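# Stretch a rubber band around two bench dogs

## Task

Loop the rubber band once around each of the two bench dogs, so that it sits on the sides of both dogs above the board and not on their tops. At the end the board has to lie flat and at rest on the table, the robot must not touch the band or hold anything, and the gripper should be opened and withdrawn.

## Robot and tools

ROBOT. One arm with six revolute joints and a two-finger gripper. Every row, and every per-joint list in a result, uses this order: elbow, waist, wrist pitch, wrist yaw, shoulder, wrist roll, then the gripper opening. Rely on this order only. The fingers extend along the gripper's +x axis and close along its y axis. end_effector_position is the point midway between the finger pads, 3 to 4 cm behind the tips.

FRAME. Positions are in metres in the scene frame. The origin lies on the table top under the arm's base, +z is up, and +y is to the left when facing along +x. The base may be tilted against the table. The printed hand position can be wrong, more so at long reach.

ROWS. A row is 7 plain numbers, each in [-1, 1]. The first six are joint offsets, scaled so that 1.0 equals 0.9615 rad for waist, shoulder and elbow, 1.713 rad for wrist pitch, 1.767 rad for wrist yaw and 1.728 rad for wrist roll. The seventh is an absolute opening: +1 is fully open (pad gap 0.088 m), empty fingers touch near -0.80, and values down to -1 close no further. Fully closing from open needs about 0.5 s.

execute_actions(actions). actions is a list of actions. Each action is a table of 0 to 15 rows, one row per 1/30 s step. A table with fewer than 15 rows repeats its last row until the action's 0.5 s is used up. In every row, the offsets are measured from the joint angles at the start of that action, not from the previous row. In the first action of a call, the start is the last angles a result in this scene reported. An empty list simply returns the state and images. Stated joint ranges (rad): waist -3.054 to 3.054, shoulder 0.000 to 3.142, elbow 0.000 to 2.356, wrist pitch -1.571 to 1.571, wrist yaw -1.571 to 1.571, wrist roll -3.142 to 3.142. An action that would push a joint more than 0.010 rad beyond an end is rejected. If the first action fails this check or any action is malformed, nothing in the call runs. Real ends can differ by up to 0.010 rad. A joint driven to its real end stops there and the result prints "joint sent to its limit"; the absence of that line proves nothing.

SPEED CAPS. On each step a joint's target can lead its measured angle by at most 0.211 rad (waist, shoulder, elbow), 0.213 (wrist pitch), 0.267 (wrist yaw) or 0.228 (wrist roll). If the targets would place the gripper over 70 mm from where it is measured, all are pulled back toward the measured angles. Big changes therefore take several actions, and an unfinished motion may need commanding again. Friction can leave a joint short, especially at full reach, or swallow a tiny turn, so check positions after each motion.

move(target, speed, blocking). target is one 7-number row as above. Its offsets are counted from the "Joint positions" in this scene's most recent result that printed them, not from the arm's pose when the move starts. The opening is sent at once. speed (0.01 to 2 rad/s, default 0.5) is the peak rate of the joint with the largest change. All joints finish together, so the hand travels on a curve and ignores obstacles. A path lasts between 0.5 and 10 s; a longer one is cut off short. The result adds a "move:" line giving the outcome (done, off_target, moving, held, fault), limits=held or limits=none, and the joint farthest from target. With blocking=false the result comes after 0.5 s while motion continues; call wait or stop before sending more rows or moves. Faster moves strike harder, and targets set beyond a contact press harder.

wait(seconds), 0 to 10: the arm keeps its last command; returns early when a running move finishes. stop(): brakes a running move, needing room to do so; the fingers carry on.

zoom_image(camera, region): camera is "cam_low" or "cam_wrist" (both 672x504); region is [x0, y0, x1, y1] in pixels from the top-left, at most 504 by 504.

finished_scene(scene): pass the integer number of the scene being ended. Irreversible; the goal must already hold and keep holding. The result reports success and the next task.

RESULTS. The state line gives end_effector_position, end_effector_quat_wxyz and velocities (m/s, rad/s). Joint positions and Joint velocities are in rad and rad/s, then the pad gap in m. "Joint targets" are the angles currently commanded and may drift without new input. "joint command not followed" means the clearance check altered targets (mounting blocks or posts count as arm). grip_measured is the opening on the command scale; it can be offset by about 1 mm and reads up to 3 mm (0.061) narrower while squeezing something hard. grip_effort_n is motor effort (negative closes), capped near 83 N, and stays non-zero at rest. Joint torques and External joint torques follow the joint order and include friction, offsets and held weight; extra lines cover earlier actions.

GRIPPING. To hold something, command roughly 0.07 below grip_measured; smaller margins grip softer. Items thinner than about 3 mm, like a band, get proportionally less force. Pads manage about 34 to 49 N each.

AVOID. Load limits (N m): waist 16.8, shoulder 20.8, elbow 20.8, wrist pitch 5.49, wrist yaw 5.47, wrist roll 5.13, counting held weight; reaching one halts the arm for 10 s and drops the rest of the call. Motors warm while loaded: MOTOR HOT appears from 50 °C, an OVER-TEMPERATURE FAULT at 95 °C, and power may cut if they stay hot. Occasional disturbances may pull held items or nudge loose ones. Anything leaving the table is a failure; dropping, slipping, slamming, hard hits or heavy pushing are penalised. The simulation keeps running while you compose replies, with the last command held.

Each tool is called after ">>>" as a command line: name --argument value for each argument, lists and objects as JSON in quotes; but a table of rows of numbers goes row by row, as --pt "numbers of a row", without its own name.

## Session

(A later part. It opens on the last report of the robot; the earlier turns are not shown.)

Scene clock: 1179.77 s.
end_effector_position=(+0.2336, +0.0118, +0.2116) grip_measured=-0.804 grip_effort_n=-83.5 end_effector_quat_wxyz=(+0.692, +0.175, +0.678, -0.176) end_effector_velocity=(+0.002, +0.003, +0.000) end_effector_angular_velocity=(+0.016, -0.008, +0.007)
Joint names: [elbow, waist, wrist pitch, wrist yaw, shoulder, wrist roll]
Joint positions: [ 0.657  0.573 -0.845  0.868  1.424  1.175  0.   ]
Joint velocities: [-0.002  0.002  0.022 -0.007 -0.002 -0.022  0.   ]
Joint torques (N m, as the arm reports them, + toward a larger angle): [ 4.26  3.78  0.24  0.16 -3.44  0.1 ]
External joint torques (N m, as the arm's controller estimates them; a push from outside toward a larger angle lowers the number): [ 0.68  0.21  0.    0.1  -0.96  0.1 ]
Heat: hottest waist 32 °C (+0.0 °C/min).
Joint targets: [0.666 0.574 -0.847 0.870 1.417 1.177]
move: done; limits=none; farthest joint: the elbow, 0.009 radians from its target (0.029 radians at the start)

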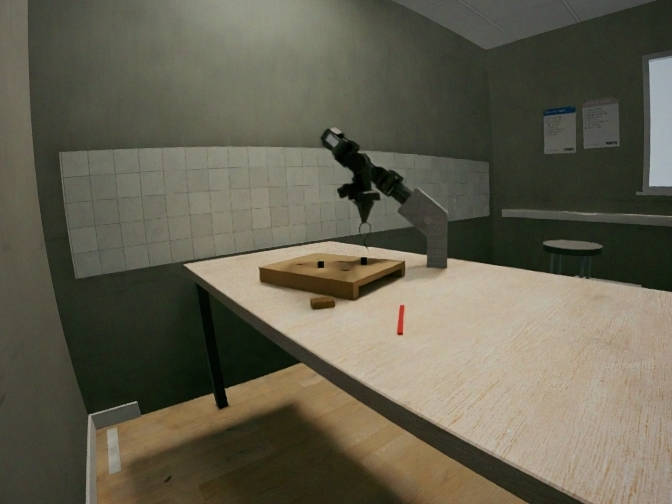

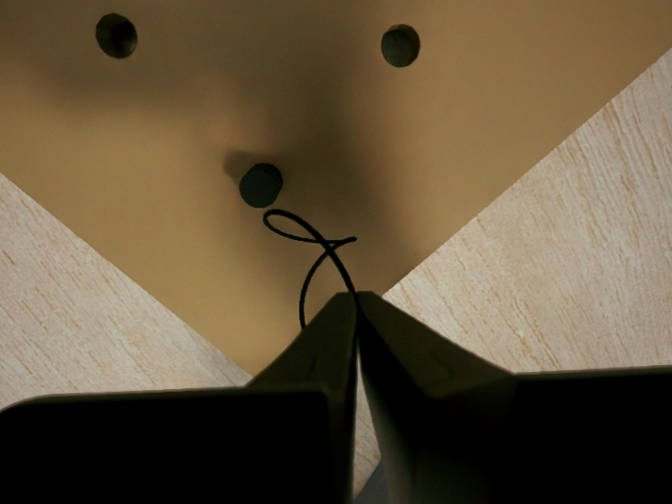

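>>> move --target '[-0.083,0.042,0.093,-0.01,0.163,0.052,-1]' --speed 0.3

Scene clock: 1199.30 s.
end_effector_position=(+0.2122, +0.0429, +0.1907) grip_measured=-0.804 grip_effort_n=-83.5 end_effector_quat_wxyz=(+0.685, +0.181, +0.682, -0.181) end_effector_velocity=(-0.003, -0.002, -0.000) end_effector_angular_velocity=(-0.006, +0.017, +0.022)
Joint names: [elbow, waist, wrist pitch, wrist yaw, shoulder, wrist roll]
Joint positions: [ 0.588  0.612 -0.688  0.853  1.571  1.262  0.   ]
Joint velocities: [ 0.002 -0.002 -0.022 -0.007  0.002 -0.007  0.   ]
Joint torques (N m, as the arm reports them, + toward a larger angle): [ 2.26  4.05  0.48 -0.03 -1.77  0.11]
External joint torques (N m, as the arm's controller estimates them; a push from outside toward a larger angle lowers the number): [-0.94  0.21  0.28 -0.09  0.91  0.11]
Heat: hottest waist 32 °C (+0.0 °C/min).
Joint targets: [0.577 0.613 -0.686 0.850 1.580 1.264]
move: off_target; limits=none; farthest joint: the elbow, 0.011 radians from its target (0.080 radians at the start)

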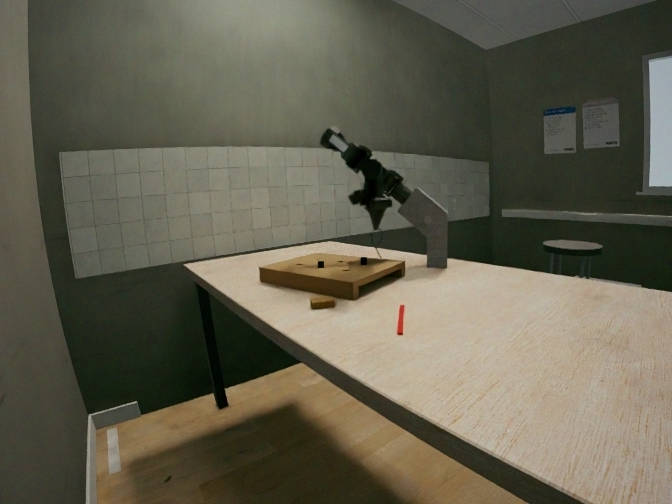

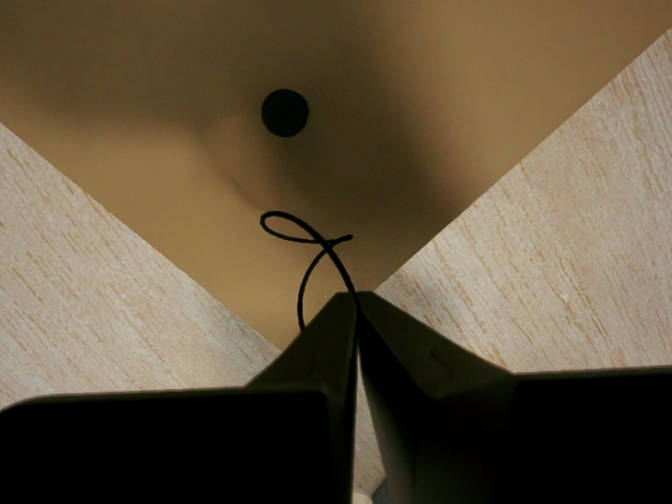

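>>> move --target '[-0.043,-0.144,0.114,0,0.012,-0.11,-1]' --speed 0.2

>>> zoom_image --camera "cam_low" --region '[335,205,415,280]'

Scene clock: 1208.40 s.
end_effector_position=(+0.2246, +0.0366, +0.1662) grip_measured=-0.804 grip_effort_n=-83.5 end_effector_quat_wxyz=(+0.683, +0.189, +0.680, -0.186) end_effector_velocity=(-0.002, -0.000, -0.000) end_effector_angular_velocity=(+0.003, +0.009, +0.011)
Joint names: [elbow, waist, wrist pitch, wrist yaw, shoulder, wrist roll]
Joint positions: [ 0.556  0.478 -0.495  0.853  1.573  1.074  0.   ]
Joint velocities: [-0.002 -0.002 -0.007 -0.007 -0.002 -0.007  0.   ]
Joint torques (N m, as the arm reports them, + toward a larger angle): [ 1.93  3.72  0.49  0.08 -2.06 -0.03]
External joint torques (N m, as the arm's controller estimates them; a push from outside toward a larger angle lowers the number): [-0.82 -0.18  0.27  0.03  0.97 -0.03]
Heat: hottest waist 32 °C (+0.0 °C/min).
Joint targets: [0.546 0.473 -0.493 0.853 1.583 1.072]
move: done; limits=none; farthest joint: the shoulder, 0.009 radians from its target (0.011 radians at the start)

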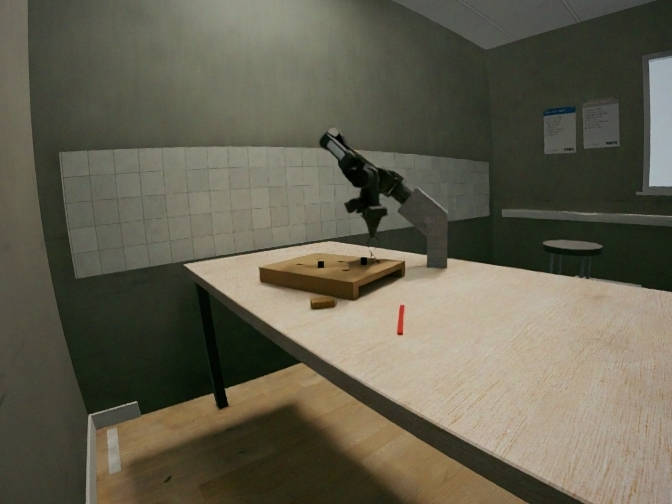

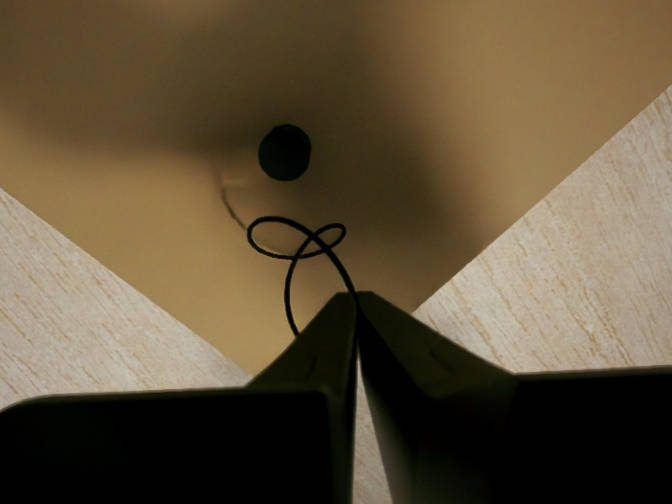

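Region (335, 205, 415, 280) of cam_low's 672x504 image, scaled by 6.300, with more detail than that image has; it fills the top 472 rows of this view, and the rest is white.

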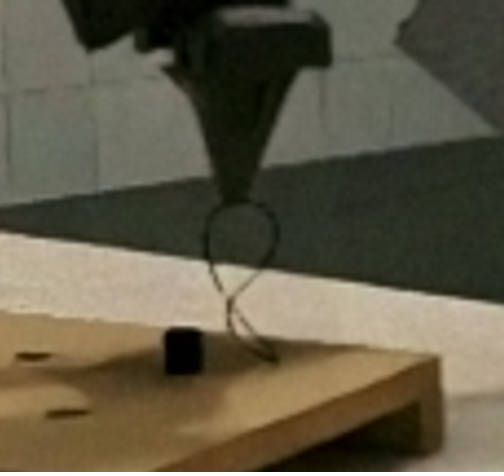

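>>> move --target '[0.1,-0.06,-0.04,-0.005,-0.05,-0.06,-1]' --speed 0.1

>>> zoom_image --camera "cam_low" --region '[335,205,415,280]'

Scene clock: 1218.73 s.
end_effector_position=(+0.2514, +0.0230, +0.1732) grip_measured=-0.804 grip_effort_n=-83.5 end_effector_quat_wxyz=(+0.685, +0.183, +0.682, -0.179) end_effector_velocity=(-0.001, -0.001, -0.001) end_effector_angular_velocity=(+0.003, +0.009, +0.004)
Joint names: [elbow, waist, wrist pitch, wrist yaw, shoulder, wrist roll]
Joint positions: [ 0.644  0.425 -0.561  0.846  1.533  0.973  0.   ]
Joint velocities: [ 0.002 -0.007 -0.007 -0.007 -0.002 -0.007  0.   ]
Joint torques (N m, as the arm reports them, + toward a larger angle): [ 3.76  3.79  0.27 -0.05 -4.43 -0.02]
External joint torques (N m, as the arm's controller estimates them; a push from outside toward a larger angle lowers the number): [ 0.8  -0.23  0.04 -0.09 -1.09 -0.02]
Heat: hottest waist 32 °C (+0.0 °C/min).
Joint targets: [0.652 0.420 -0.563 0.844 1.526 0.971]
move: done; limits=none; farthest joint: the shoulder, 0.008 radians from its target (0.049 radians at the start)

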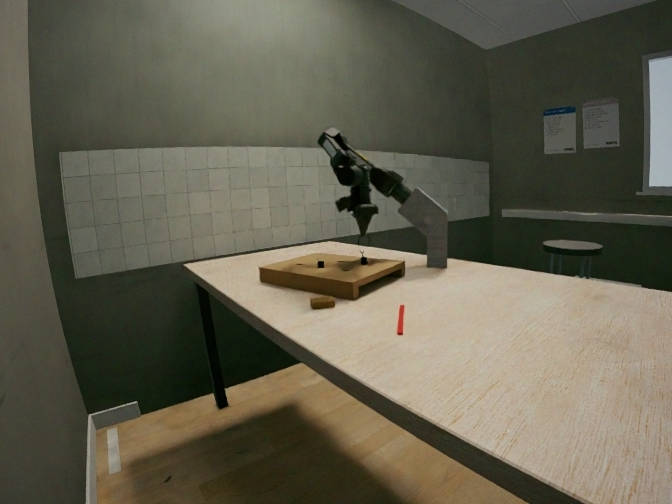

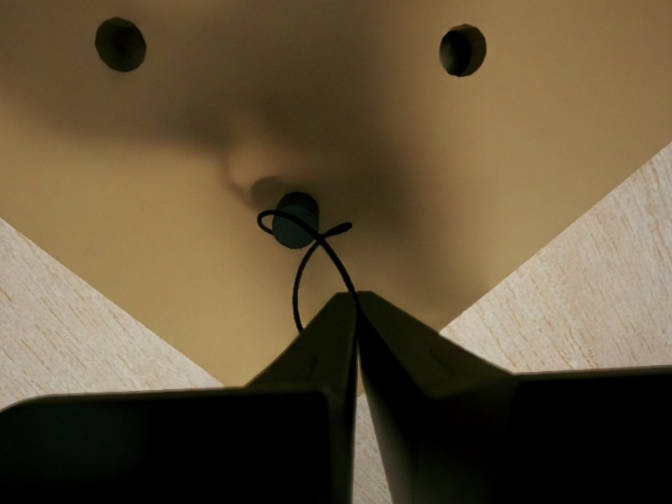

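Region (335, 205, 415, 280) of cam_low's 672x504 image, scaled by 6.300, with more detail than that image has; it fills the top 472 rows of this view, and the rest is white.

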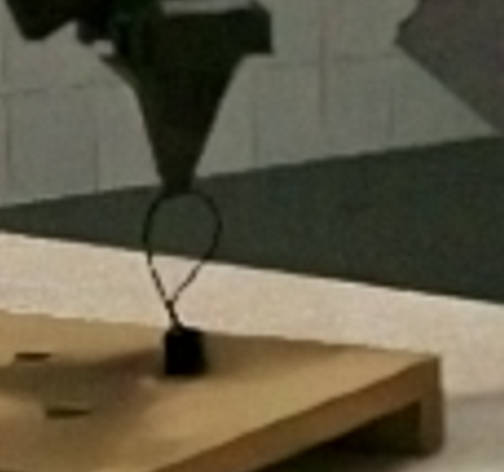

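>>> move --target '[0.14,-0.113,-0.018,-0.008,-0.02,-0.083,-1]' --speed 0.1

>>> zoom_image --camera "cam_low" --region '[325,205,405,280]'

Scene clock: 1224.57 s.
end_effector_position=(+0.2906, -0.0002, +0.1727) grip_measured=-0.804 grip_effort_n=-83.5 end_effector_quat_wxyz=(+0.685, +0.184, +0.681, -0.184) end_effector_velocity=(-0.003, +0.003, -0.001) end_effector_angular_velocity=(+0.017, +0.016, +0.015)
Joint names: [elbow, waist, wrist pitch, wrist yaw, shoulder, wrist roll]
Joint positions: [ 0.771  0.321 -0.59   0.834  1.522  0.833  0.   ]
Joint velocities: [-0.002 -0.002 -0.007 -0.022  0.002 -0.007  0.   ]
Joint torques (N m, as the arm reports them, + toward a larger angle): [ 3.92  4.05  0.26 -0.06 -5.09 -0.05]
External joint torques (N m, as the arm's controller estimates them; a push from outside toward a larger angle lowers the number): [ 0.93 -0.25  0.04 -0.09 -1.15 -0.05]
Heat: hottest waist 32 °C (+0.0 °C/min).
Joint targets: [0.779 0.316 -0.592 0.832 1.514 0.830]
move: done; limits=none; farthest joint: the shoulder, 0.008 radians from its target (0.019 radians at the start)

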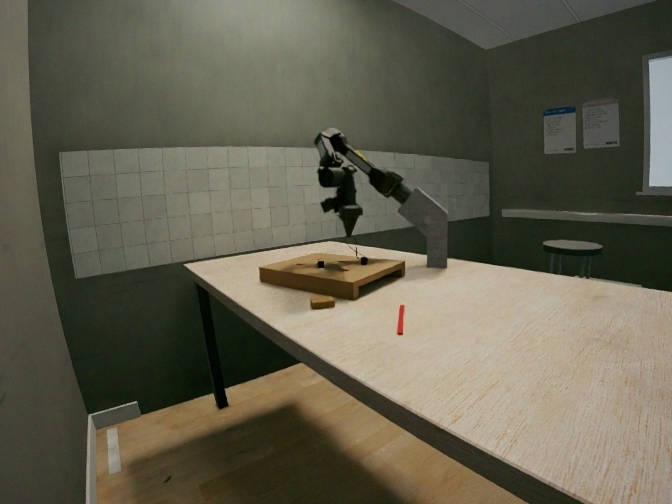

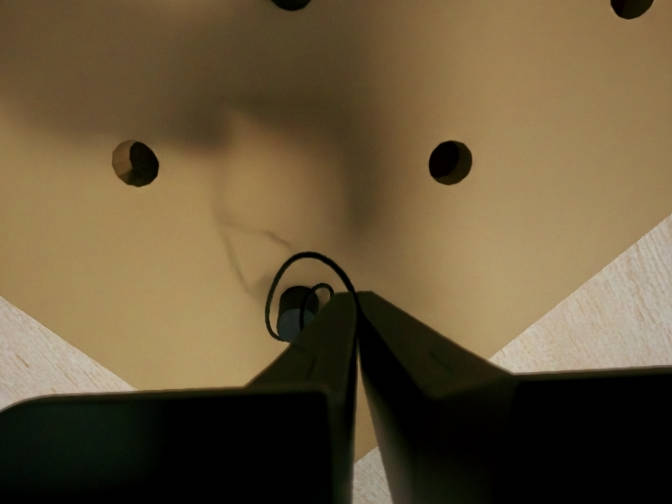

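Region (325, 205, 405, 280) of cam_low's 672x504 image, scaled by 6.300, with more detail than that image has; it fills the top 472 rows of this view, and the rest is white.

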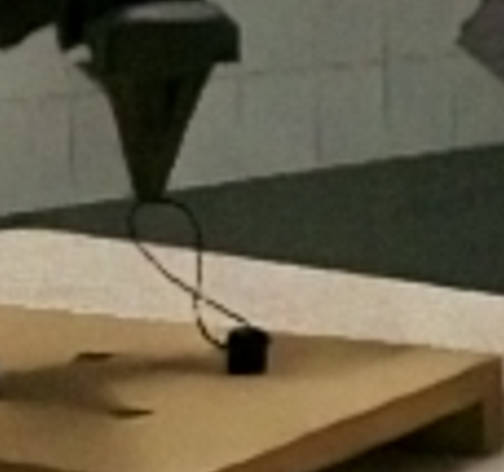

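>>> move --target '[0.075,-0.204,0.18,-0.036,0.207,-0.153,-1]' --speed 0.15

>>> zoom_image --camera "cam_low" --region '[310,220,390,280]'

Scene clock: 1233.47 s.
end_effector_position=(+0.3258, -0.0027, +0.1111) grip_measured=-0.804 grip_effort_n=-83.5 end_effector_quat_wxyz=(+0.684, +0.183, +0.682, -0.184) end_effector_velocity=(-0.000, -0.001, -0.001) end_effector_angular_velocity=(-0.008, -0.001, +0.004)
Joint names: [elbow, waist, wrist pitch, wrist yaw, shoulder, wrist roll]
Joint positions: [ 0.836  0.13  -0.283  0.773  1.707  0.571  0.   ]
Joint velocities: [-0.002 -0.002  0.007  0.007  0.002 -0.007  0.   ]
Joint torques (N m, as the arm reports them, + toward a larger angle): [ 3.09  4.68  0.5  -0.04 -3.88 -0.04]
External joint torques (N m, as the arm's controller estimates them; a push from outside toward a larger angle lowers the number): [ 0.73 -0.26  0.24 -0.07  1.42 -0.04]
Heat: hottest waist 32 °C (+0.0 °C/min).
Joint targets: [0.843 0.125 -0.281 0.771 1.721 0.568]
move: off_target; limits=none; farthest joint: the shoulder, 0.014 radians from its target (0.199 radians at the start)

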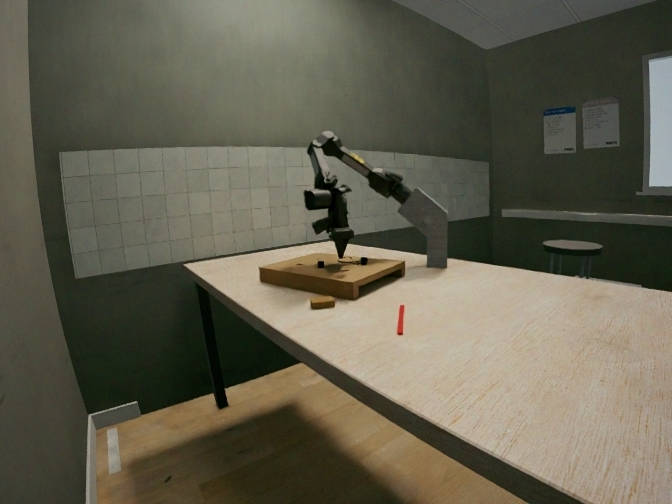

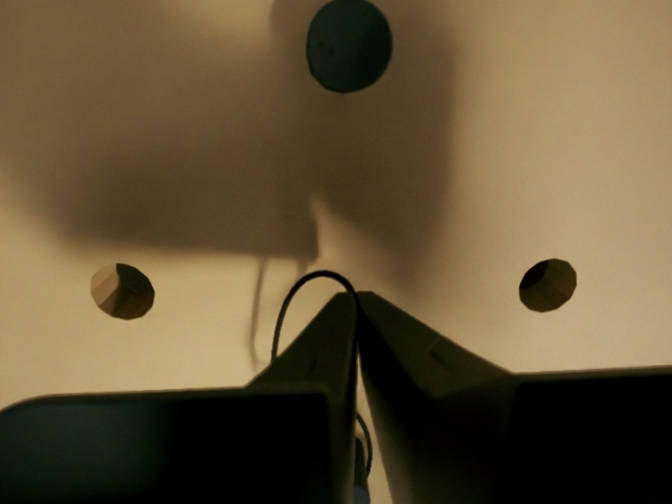

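Region (310, 220, 390, 280) of cam_low's 672x504 image, scaled by 6.300, with more detail than that image has; it fills the top 378 rows of this view, and the rest is white.

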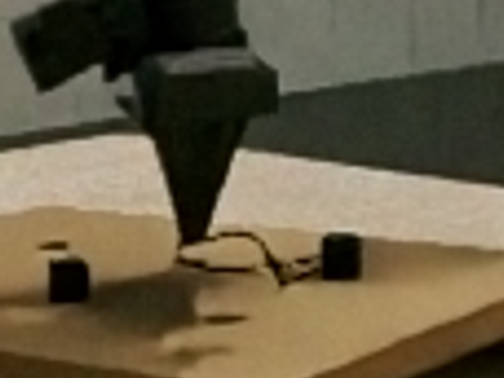

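>>> move --target '[0,0,0,0,-0.03,0.909,-1]' --speed 0.6

>>> zoom_image --camera "cam_low" --region '[310,220,390,280]'

Scene clock: 1263.97 s.
end_effector_position=(+0.3292, -0.0063, +0.1148) grip_measured=-0.804 grip_effort_n=-83.5 end_effector_quat_wxyz=(+0.353, +0.619, +0.346, -0.609) end_effector_velocity=(-0.002, +0.001, +0.001) end_effector_angular_velocity=(+0.008, +0.004, +0.014)
Joint names: [elbow, waist, wrist pitch, wrist yaw, shoulder, wrist roll]
Joint positions: [ 0.836  0.13  -0.283  0.773  1.688  2.139  0.   ]
Joint velocities: [-0.002  0.002 -0.007 -0.007 -0.002 -0.007  0.   ]
Joint torques (N m, as the arm reports them, + toward a larger angle): [ 2.41  5.01  0.37  0.07 -6.43  0.1 ]
External joint torques (N m, as the arm's controller estimates them; a push from outside toward a larger angle lowers the number): [ 0.08  0.16  0.16  0.01 -1.24  0.1 ]
Heat: hottest waist 33 °C (+1.0 °C/min).
Joint targets: [0.836 0.130 -0.284 0.773 1.678 2.141]
move: done; limits=none; farthest joint: the shoulder, 0.009 radians from its target (0.029 radians at the start)

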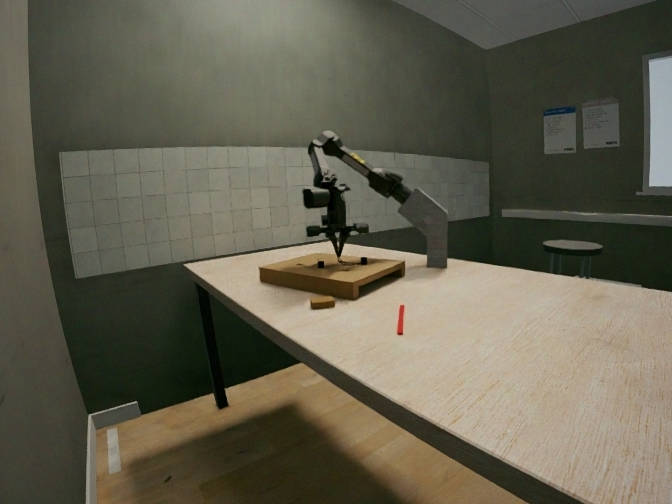

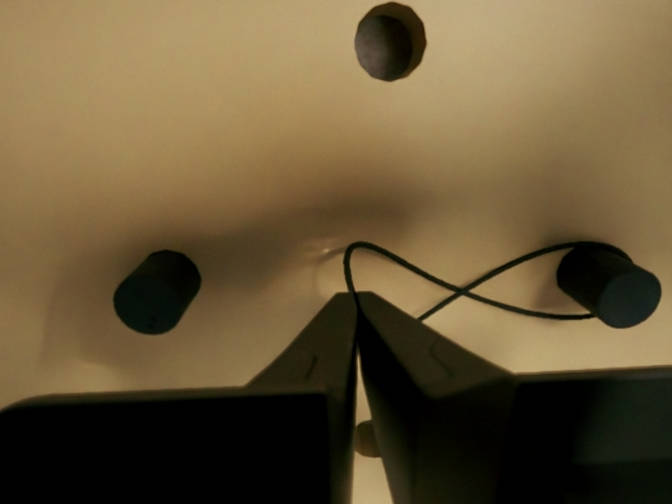

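Region (310, 220, 390, 280) of cam_low's 672x504 image, scaled by 6.300, with more detail than that image has; it fills the top 378 rows of this view, and the rest is white.

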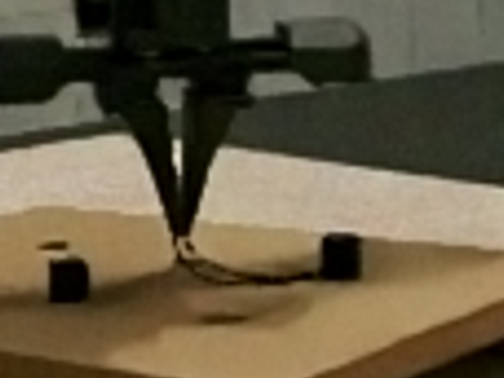

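>>> execute_actions --actions '[]'

Scene clock: 1279.50 s.
end_effector_position=(+0.3292, -0.0063, +0.1148) grip_measured=-0.804 grip_effort_n=-83.5 end_effector_quat_wxyz=(+0.353, +0.620, +0.346, -0.610) end_effector_velocity=(-0.005, -0.002, -0.000) end_effector_angular_velocity=(-0.009, +0.017, +0.006)
Joint names: [elbow, waist, wrist pitch, wrist yaw, shoulder, wrist roll]
Joint positions: [ 0.836  0.13  -0.283  0.773  1.688  2.139  0.   ]
Joint velocities: [-0.002 -0.002 -0.022  0.007 -0.002  0.007  0.   ]
Joint torques (N m, as the arm reports them, + toward a larger angle): [ 2.44  5.02  0.36  0.08 -6.44  0.11]
External joint torques (N m, as the arm's controller estimates them; a push from outside toward a larger angle lowers the number): [ 0.07  0.19  0.14  0.01 -1.22  0.11]
Heat: hottest waist 34 °C (+2.0 °C/min).
Joint targets: [0.836 0.130 -0.284 0.773 1.678 2.141]

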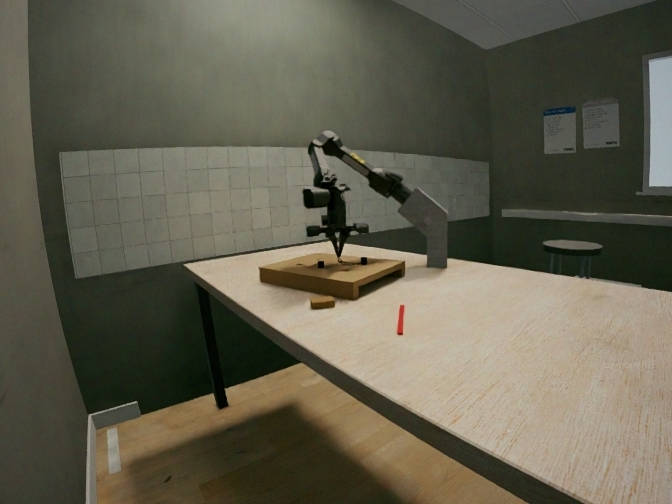

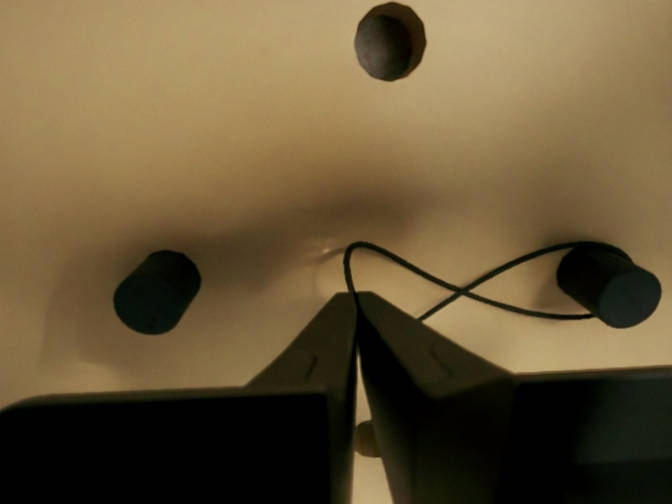

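>>> zoom_image --camera "cam_wrist" --region '[330, 200, 672, 380]'

Region (330, 200, 672, 380) of cam_wrist's 672x504 image, scaled by 1.474, with more detail than that image has; it fills the top 265 rows of this view, and the rest is white.

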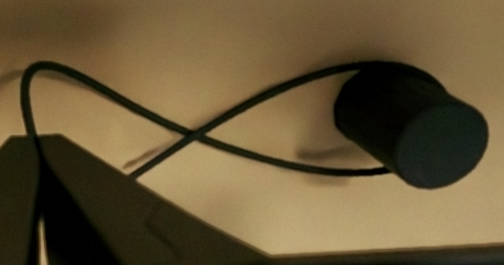

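>>> move --target '[-0.075,0.141,-0.070,0.025,-0.045,0.05,-1]' --speed 0.3

>>> move --target '[0,0,0,0,0,-0.9,-1]' --speed 1.0

Scene clock: 1294.57 s.
end_effector_position=(+0.3000, +0.0169, +0.1411) grip_measured=-0.804 grip_effort_n=-83.5 end_effector_quat_wxyz=(+0.383, +0.597, +0.382, -0.593) end_effector_velocity=(-0.005, +0.002, -0.001) end_effector_angular_velocity=(+0.005, +0.011, +0.036)
Joint names: [elbow, waist, wrist pitch, wrist yaw, shoulder, wrist roll]
Joint positions: [ 0.773  0.265 -0.401  0.815  1.653  2.223  0.   ]
Joint velocities: [-0.007  0.002 -0.007 -0.007  0.002 -0.022  0.   ]
Joint torques (N m, as the arm reports them, + toward a larger angle): [ 1.78  4.93  0.22  0.15 -5.69  0.12]
External joint torques (N m, as the arm's controller estimates them; a push from outside toward a larger angle lowers the number): [-0.7   0.24  0.05  0.09 -1.29  0.12]
Heat: hottest waist 34 °C (+2.0 °C/min).
Joint targets: [0.764 0.266 -0.403 0.817 1.644 2.226]
move: done; limits=none; farthest joint: the elbow, 0.009 radians from its target (0.072 radians at the start)

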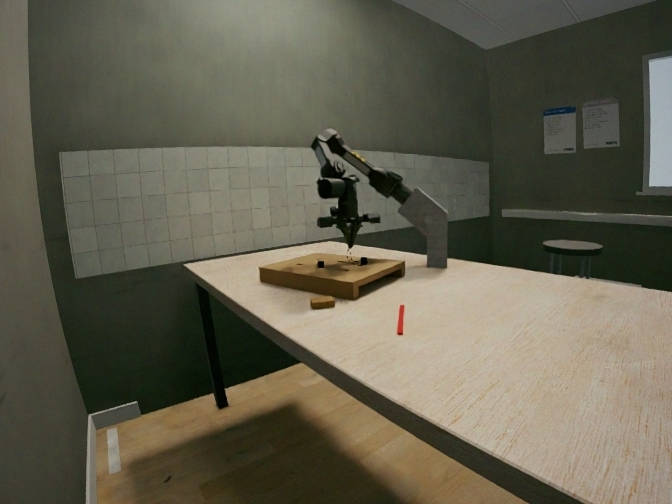

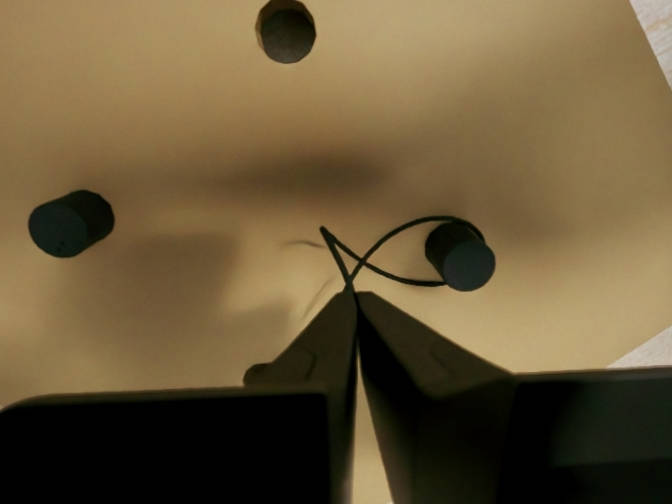

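Scene clock: 1296.93 s.
end_effector_position=(+0.3000, +0.0169, +0.1411) grip_measured=-0.804 grip_effort_n=-83.5 end_effector_quat_wxyz=(+0.691, +0.158, +0.688, -0.155) end_effector_velocity=(-0.004, -0.001, +0.000) end_effector_angular_velocity=(+0.003, +0.015, +0.018)
Joint names: [elbow, waist, wrist pitch, wrist yaw, shoulder, wrist roll]
Joint positions: [ 0.773  0.265 -0.401  0.815  1.653  0.67   0.   ]
Joint velocities: [-0.002 -0.002 -0.022 -0.007 -0.007 -0.007  0.   ]
Joint torques (N m, as the arm reports them, + toward a larger angle): [ 2.63  4.94  0.41  0.05 -4.71 -0.06]
External joint torques (N m, as the arm's controller estimates them; a push from outside toward a larger angle lowers the number): [ 0.04  0.18  0.18  0.01 -0.14 -0.06]
Heat: hottest waist 34 °C (+2.0 °C/min).
Joint targets: [0.773 0.265 -0.401 0.815 1.653 0.668]
move: done; limits=none; farthest joint: the wrist roll, 0.003 radians from its target (1.555 radians at the start)

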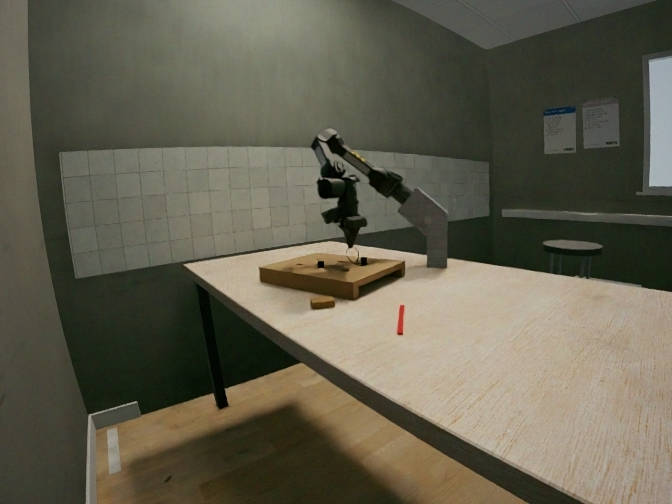

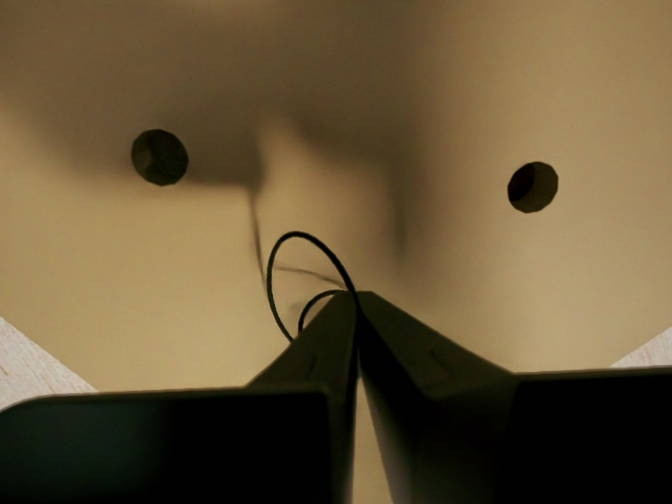

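>>> zoom_image --camera "cam_low" --region '[290, 220, 400, 290]'

Region (290, 220, 400, 290) of cam_low's 672x504 image, scaled by 4.582, with more detail than that image has; it fills the top 321 rows of this view, and the rest is white.

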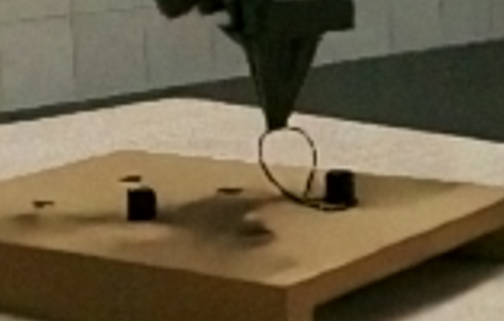

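>>> move --target '[0,0,0,0,0,-0.95,-1]' --speed 1.0

>>> zoom_image --camera "cam_low" --region '[290, 220, 400, 290]'

Scene clock: 1304.43 s.
end_effector_position=(+0.3000, +0.0169, +0.1411) grip_measured=-0.804 grip_effort_n=-83.5 end_effector_quat_wxyz=(+0.587, -0.397, +0.583, +0.397) end_effector_velocity=(-0.002, -0.000, -0.000) end_effector_angular_velocity=(+0.005, +0.008, +0.026)
Joint names: [elbow, waist, wrist pitch, wrist yaw, shoulder, wrist roll]
Joint positions: [ 0.773  0.265 -0.401  0.815  1.653 -0.969  0.   ]
Joint velocities: [-0.002 -0.002 -0.007 -0.007 -0.002 -0.022  0.   ]
Joint torques (N m, as the arm reports them, + toward a larger angle): [ 2.58  4.96  0.36 -0.07 -4.63 -0.06]
External joint torques (N m, as the arm's controller estimates them; a push from outside toward a larger angle lowers the number): [-0.01  0.2   0.14 -0.01 -0.11 -0.06]
Heat: hottest waist 34 °C (+1.0 °C/min).
Joint targets: [0.773 0.265 -0.401 0.815 1.653 -0.971]
move: done; limits=none; farthest joint: the wrist roll, 0.003 radians from its target (1.642 radians at the start)

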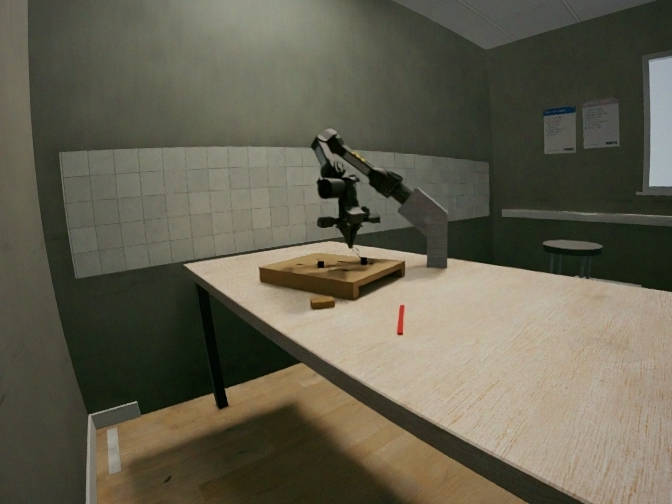

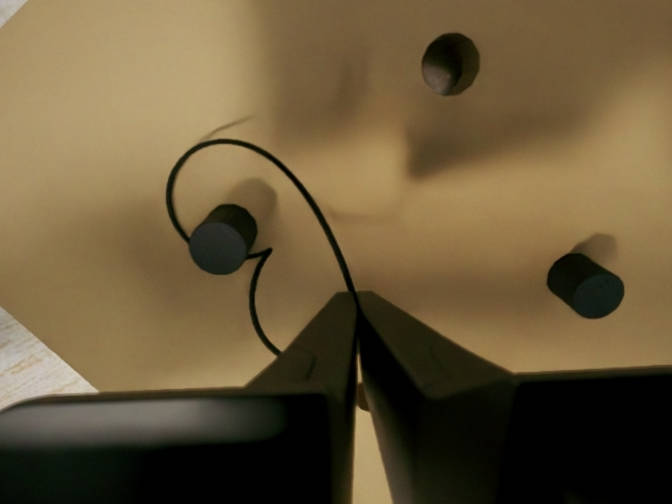

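Region (290, 220, 400, 290) of cam_low's 672x504 image, scaled by 4.582, with more detail than that image has; it fills the top 321 rows of this view, and the rest is white.

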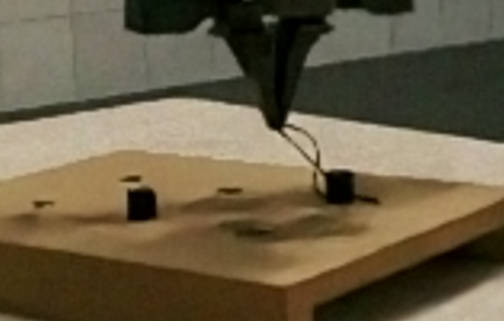

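>>> move --target '[0.069,-0.158,0.085,-0.028,0.076,-0.03,-1]' --speed 0.2

Scene clock: 1313.13 s.
end_effector_position=(+0.3269, -0.0038, +0.1072) grip_measured=-0.804 grip_effort_n=-83.5 end_effector_quat_wxyz=(+0.615, -0.355, +0.611, +0.351) end_effector_velocity=(-0.002, -0.001, -0.001) end_effector_angular_velocity=(+0.004, +0.010, +0.008)
Joint names: [elbow, waist, wrist pitch, wrist yaw, shoulder, wrist roll]
Joint positions: [ 0.833  0.118 -0.257  0.767  1.713 -1.018  0.   ]
Joint velocities: [-0.002 -0.007 -0.007 -0.007 -0.002 -0.007  0.   ]
Joint torques (N m, as the arm reports them, + toward a larger angle): [ 2.91  4.55  0.49 -0.15 -3.92 -0.02]
External joint torques (N m, as the arm's controller estimates them; a push from outside toward a larger angle lowers the number): [ 0.66 -0.41  0.25 -0.09  1.36 -0.02]
Heat: hottest waist 34 °C (+1.0 °C/min).
Joint targets: [0.840 0.113 -0.255 0.765 1.726 -1.021]
move: off_target; limits=none; farthest joint: the shoulder, 0.013 radians from its target (0.073 radians at the start)

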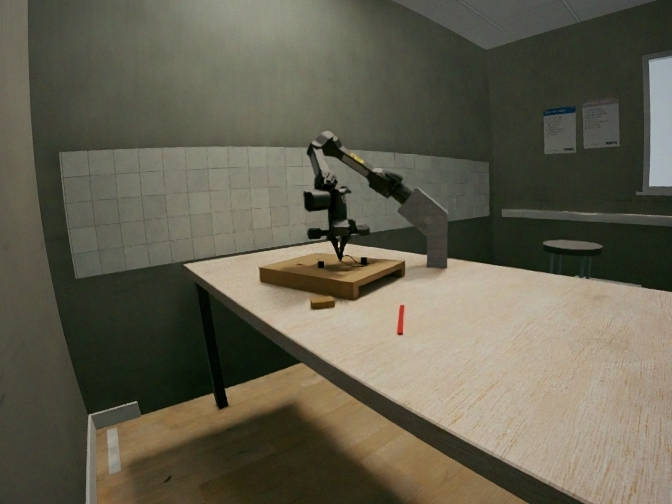

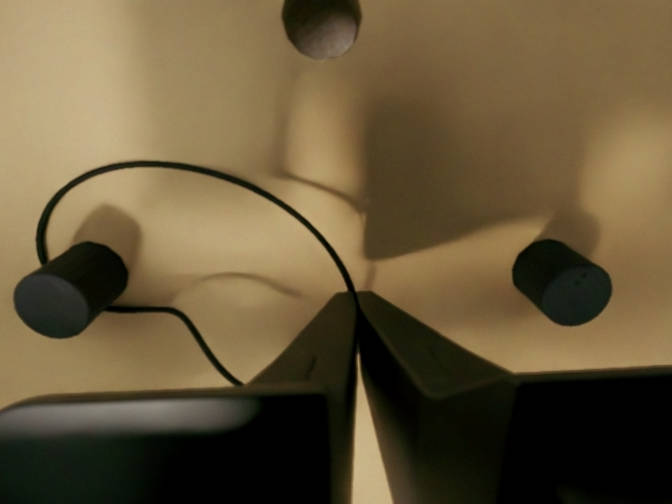

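>>> move --target '[0.38,-0.003,-0.106,0,0.2,0,-1]' --speed 0.25

Scene clock: 1341.33 s.
end_effector_position=(+0.3974, +0.0022, +0.1036) grip_measured=-0.804 grip_effort_n=-83.5 end_effector_quat_wxyz=(+0.610, -0.356, +0.612, +0.356) end_effector_velocity=(-0.002, -0.000, -0.000) end_effector_angular_velocity=(+0.006, +0.007, +0.011)
Joint names: [elbow, waist, wrist pitch, wrist yaw, shoulder, wrist roll]
Joint positions: [ 1.183  0.118 -0.441  0.767  1.893 -1.018  0.   ]
Joint velocities: [-0.002 -0.002 -0.007 -0.007 -0.002 -0.007  0.   ]
Joint torques (N m, as the arm reports them, + toward a larger angle): [ 4.28  6.18  0.52 -0.04 -5.48  0.03]
External joint torques (N m, as the arm's controller estimates them; a push from outside toward a larger angle lowers the number): [ 1.48 -0.1   0.3   0.02  1.17  0.03]
Heat: hottest waist 34 °C (+0.0 °C/min).
Joint targets: [1.198 0.116 -0.439 0.768 1.905 -1.018]
move: off_target; limits=none; farthest joint: the elbow, 0.016 radians from its target (0.365 radians at the start)

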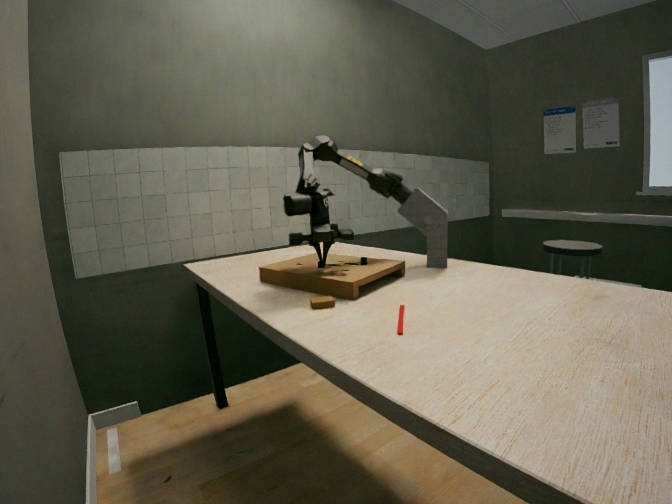

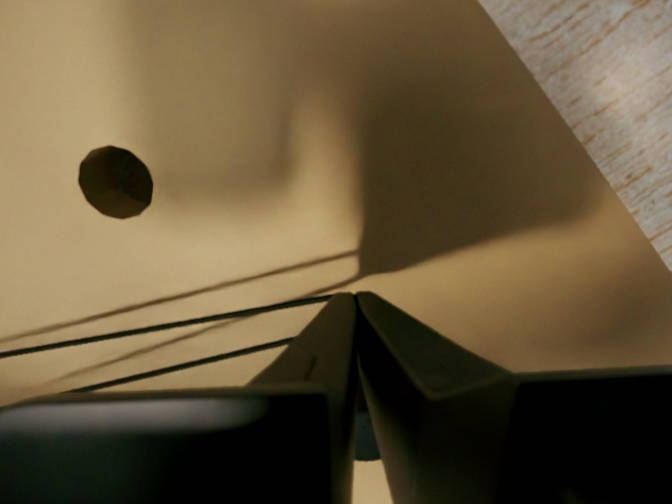

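>>> move --target '[0.2,-0.072,-0.056,-0.016,0.036,-0.046,-1]' --speed 0.2

Scene clock: 1348.40 s.
end_effector_position=(+0.4297, -0.0270, +0.1012) grip_measured=-0.804 grip_effort_n=-83.5 end_effector_quat_wxyz=(+0.606, -0.355, +0.613, +0.362) end_effector_velocity=(-0.004, +0.001, -0.001) end_effector_angular_velocity=(+0.007, +0.017, +0.020)
Joint names: [elbow, waist, wrist pitch, wrist yaw, shoulder, wrist roll]
Joint positions: [ 1.35   0.054 -0.544  0.735  1.919 -1.095  0.   ]
Joint velocities: [ 0.002 -0.002 -0.022 -0.007  0.002 -0.007  0.   ]
Joint torques (N m, as the arm reports them, + toward a larger angle): [ 5.48  6.12  0.86  0.12 -6.59 -0.05]
External joint torques (N m, as the arm's controller estimates them; a push from outside toward a larger angle lowers the number): [ 2.38 -0.23  0.67  0.18  0.81 -0.05]
Heat: hottest waist 35 °C (+1.0 °C/min).
Joint targets: [1.375 0.049 -0.537 0.739 1.928 -1.098]
move: off_target; limits=none; farthest joint: the elbow, 0.026 radians from its target (0.192 radians at the start)

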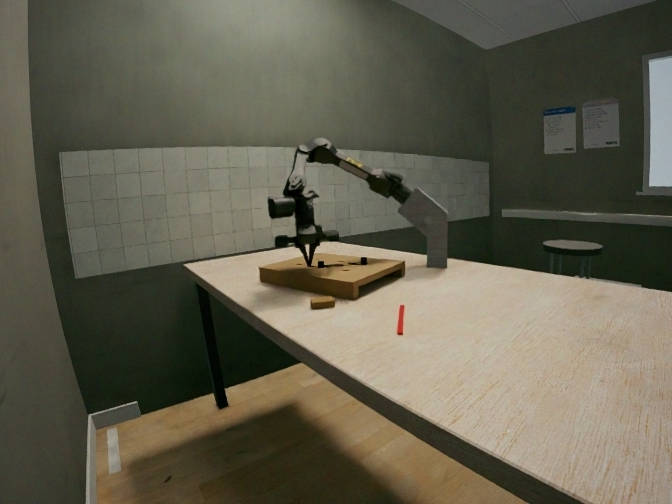

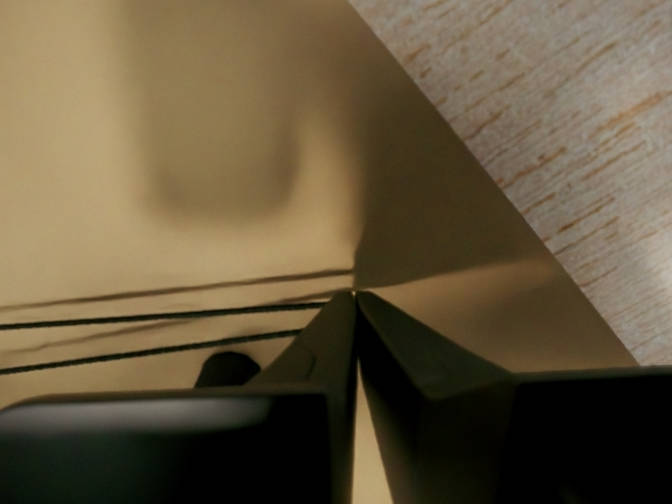

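>>> move --target '[0.03,0.049,-0.033,0.013,-0.046,0.03,-1]' --speed 0.1

>>> zoom_image --camera "cam_low" --region '[280, 230, 390, 290]'

Scene clock: 1357.77 s.
end_effector_position=(+0.4289, -0.0200, +0.1203) grip_measured=-0.804 grip_effort_n=-83.5 end_effector_quat_wxyz=(+0.607, -0.355, +0.610, +0.364) end_effector_velocity=(-0.001, -0.003, +0.001) end_effector_angular_velocity=(-0.008, +0.003, +0.007)
Joint names: [elbow, waist, wrist pitch, wrist yaw, shoulder, wrist roll]
Joint positions: [ 1.355  0.101 -0.606  0.749  1.895 -1.046  0.   ]
Joint velocities: [-0.002 -0.002 -0.007  0.007 -0.007 -0.007  0.   ]
Joint torques (N m, as the arm reports them, + toward a larger angle): [ 5.48  6.69  0.82  0.25 -9.8   0.1 ]
External joint torques (N m, as the arm's controller estimates them; a push from outside toward a larger angle lowers the number): [ 2.19  0.25  0.62  0.32 -2.54  0.1 ]
Heat: hottest waist 35 °C (+1.0 °C/min).
Joint targets: [1.379 0.102 -0.600 0.757 1.875 -1.044]
move: off_target; limits=none; farthest joint: the elbow, 0.023 radians from its target (0.028 radians at the start)

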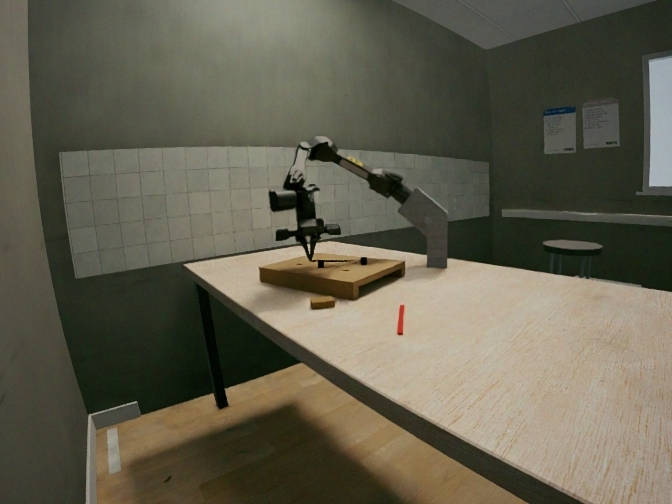

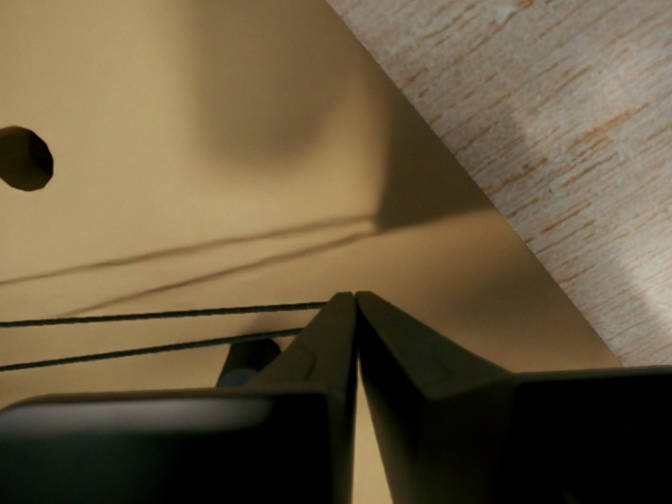

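Region (280, 230, 390, 290) of cam_low's 672x504 image, scaled by 4.582, with more detail than that image has; it fills the top 275 rows of this view, and the rest is white.

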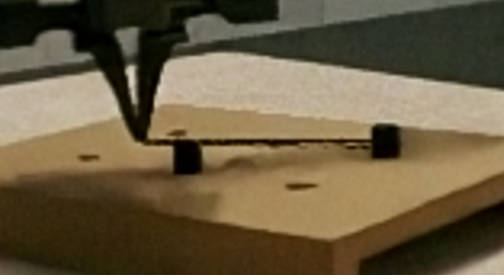

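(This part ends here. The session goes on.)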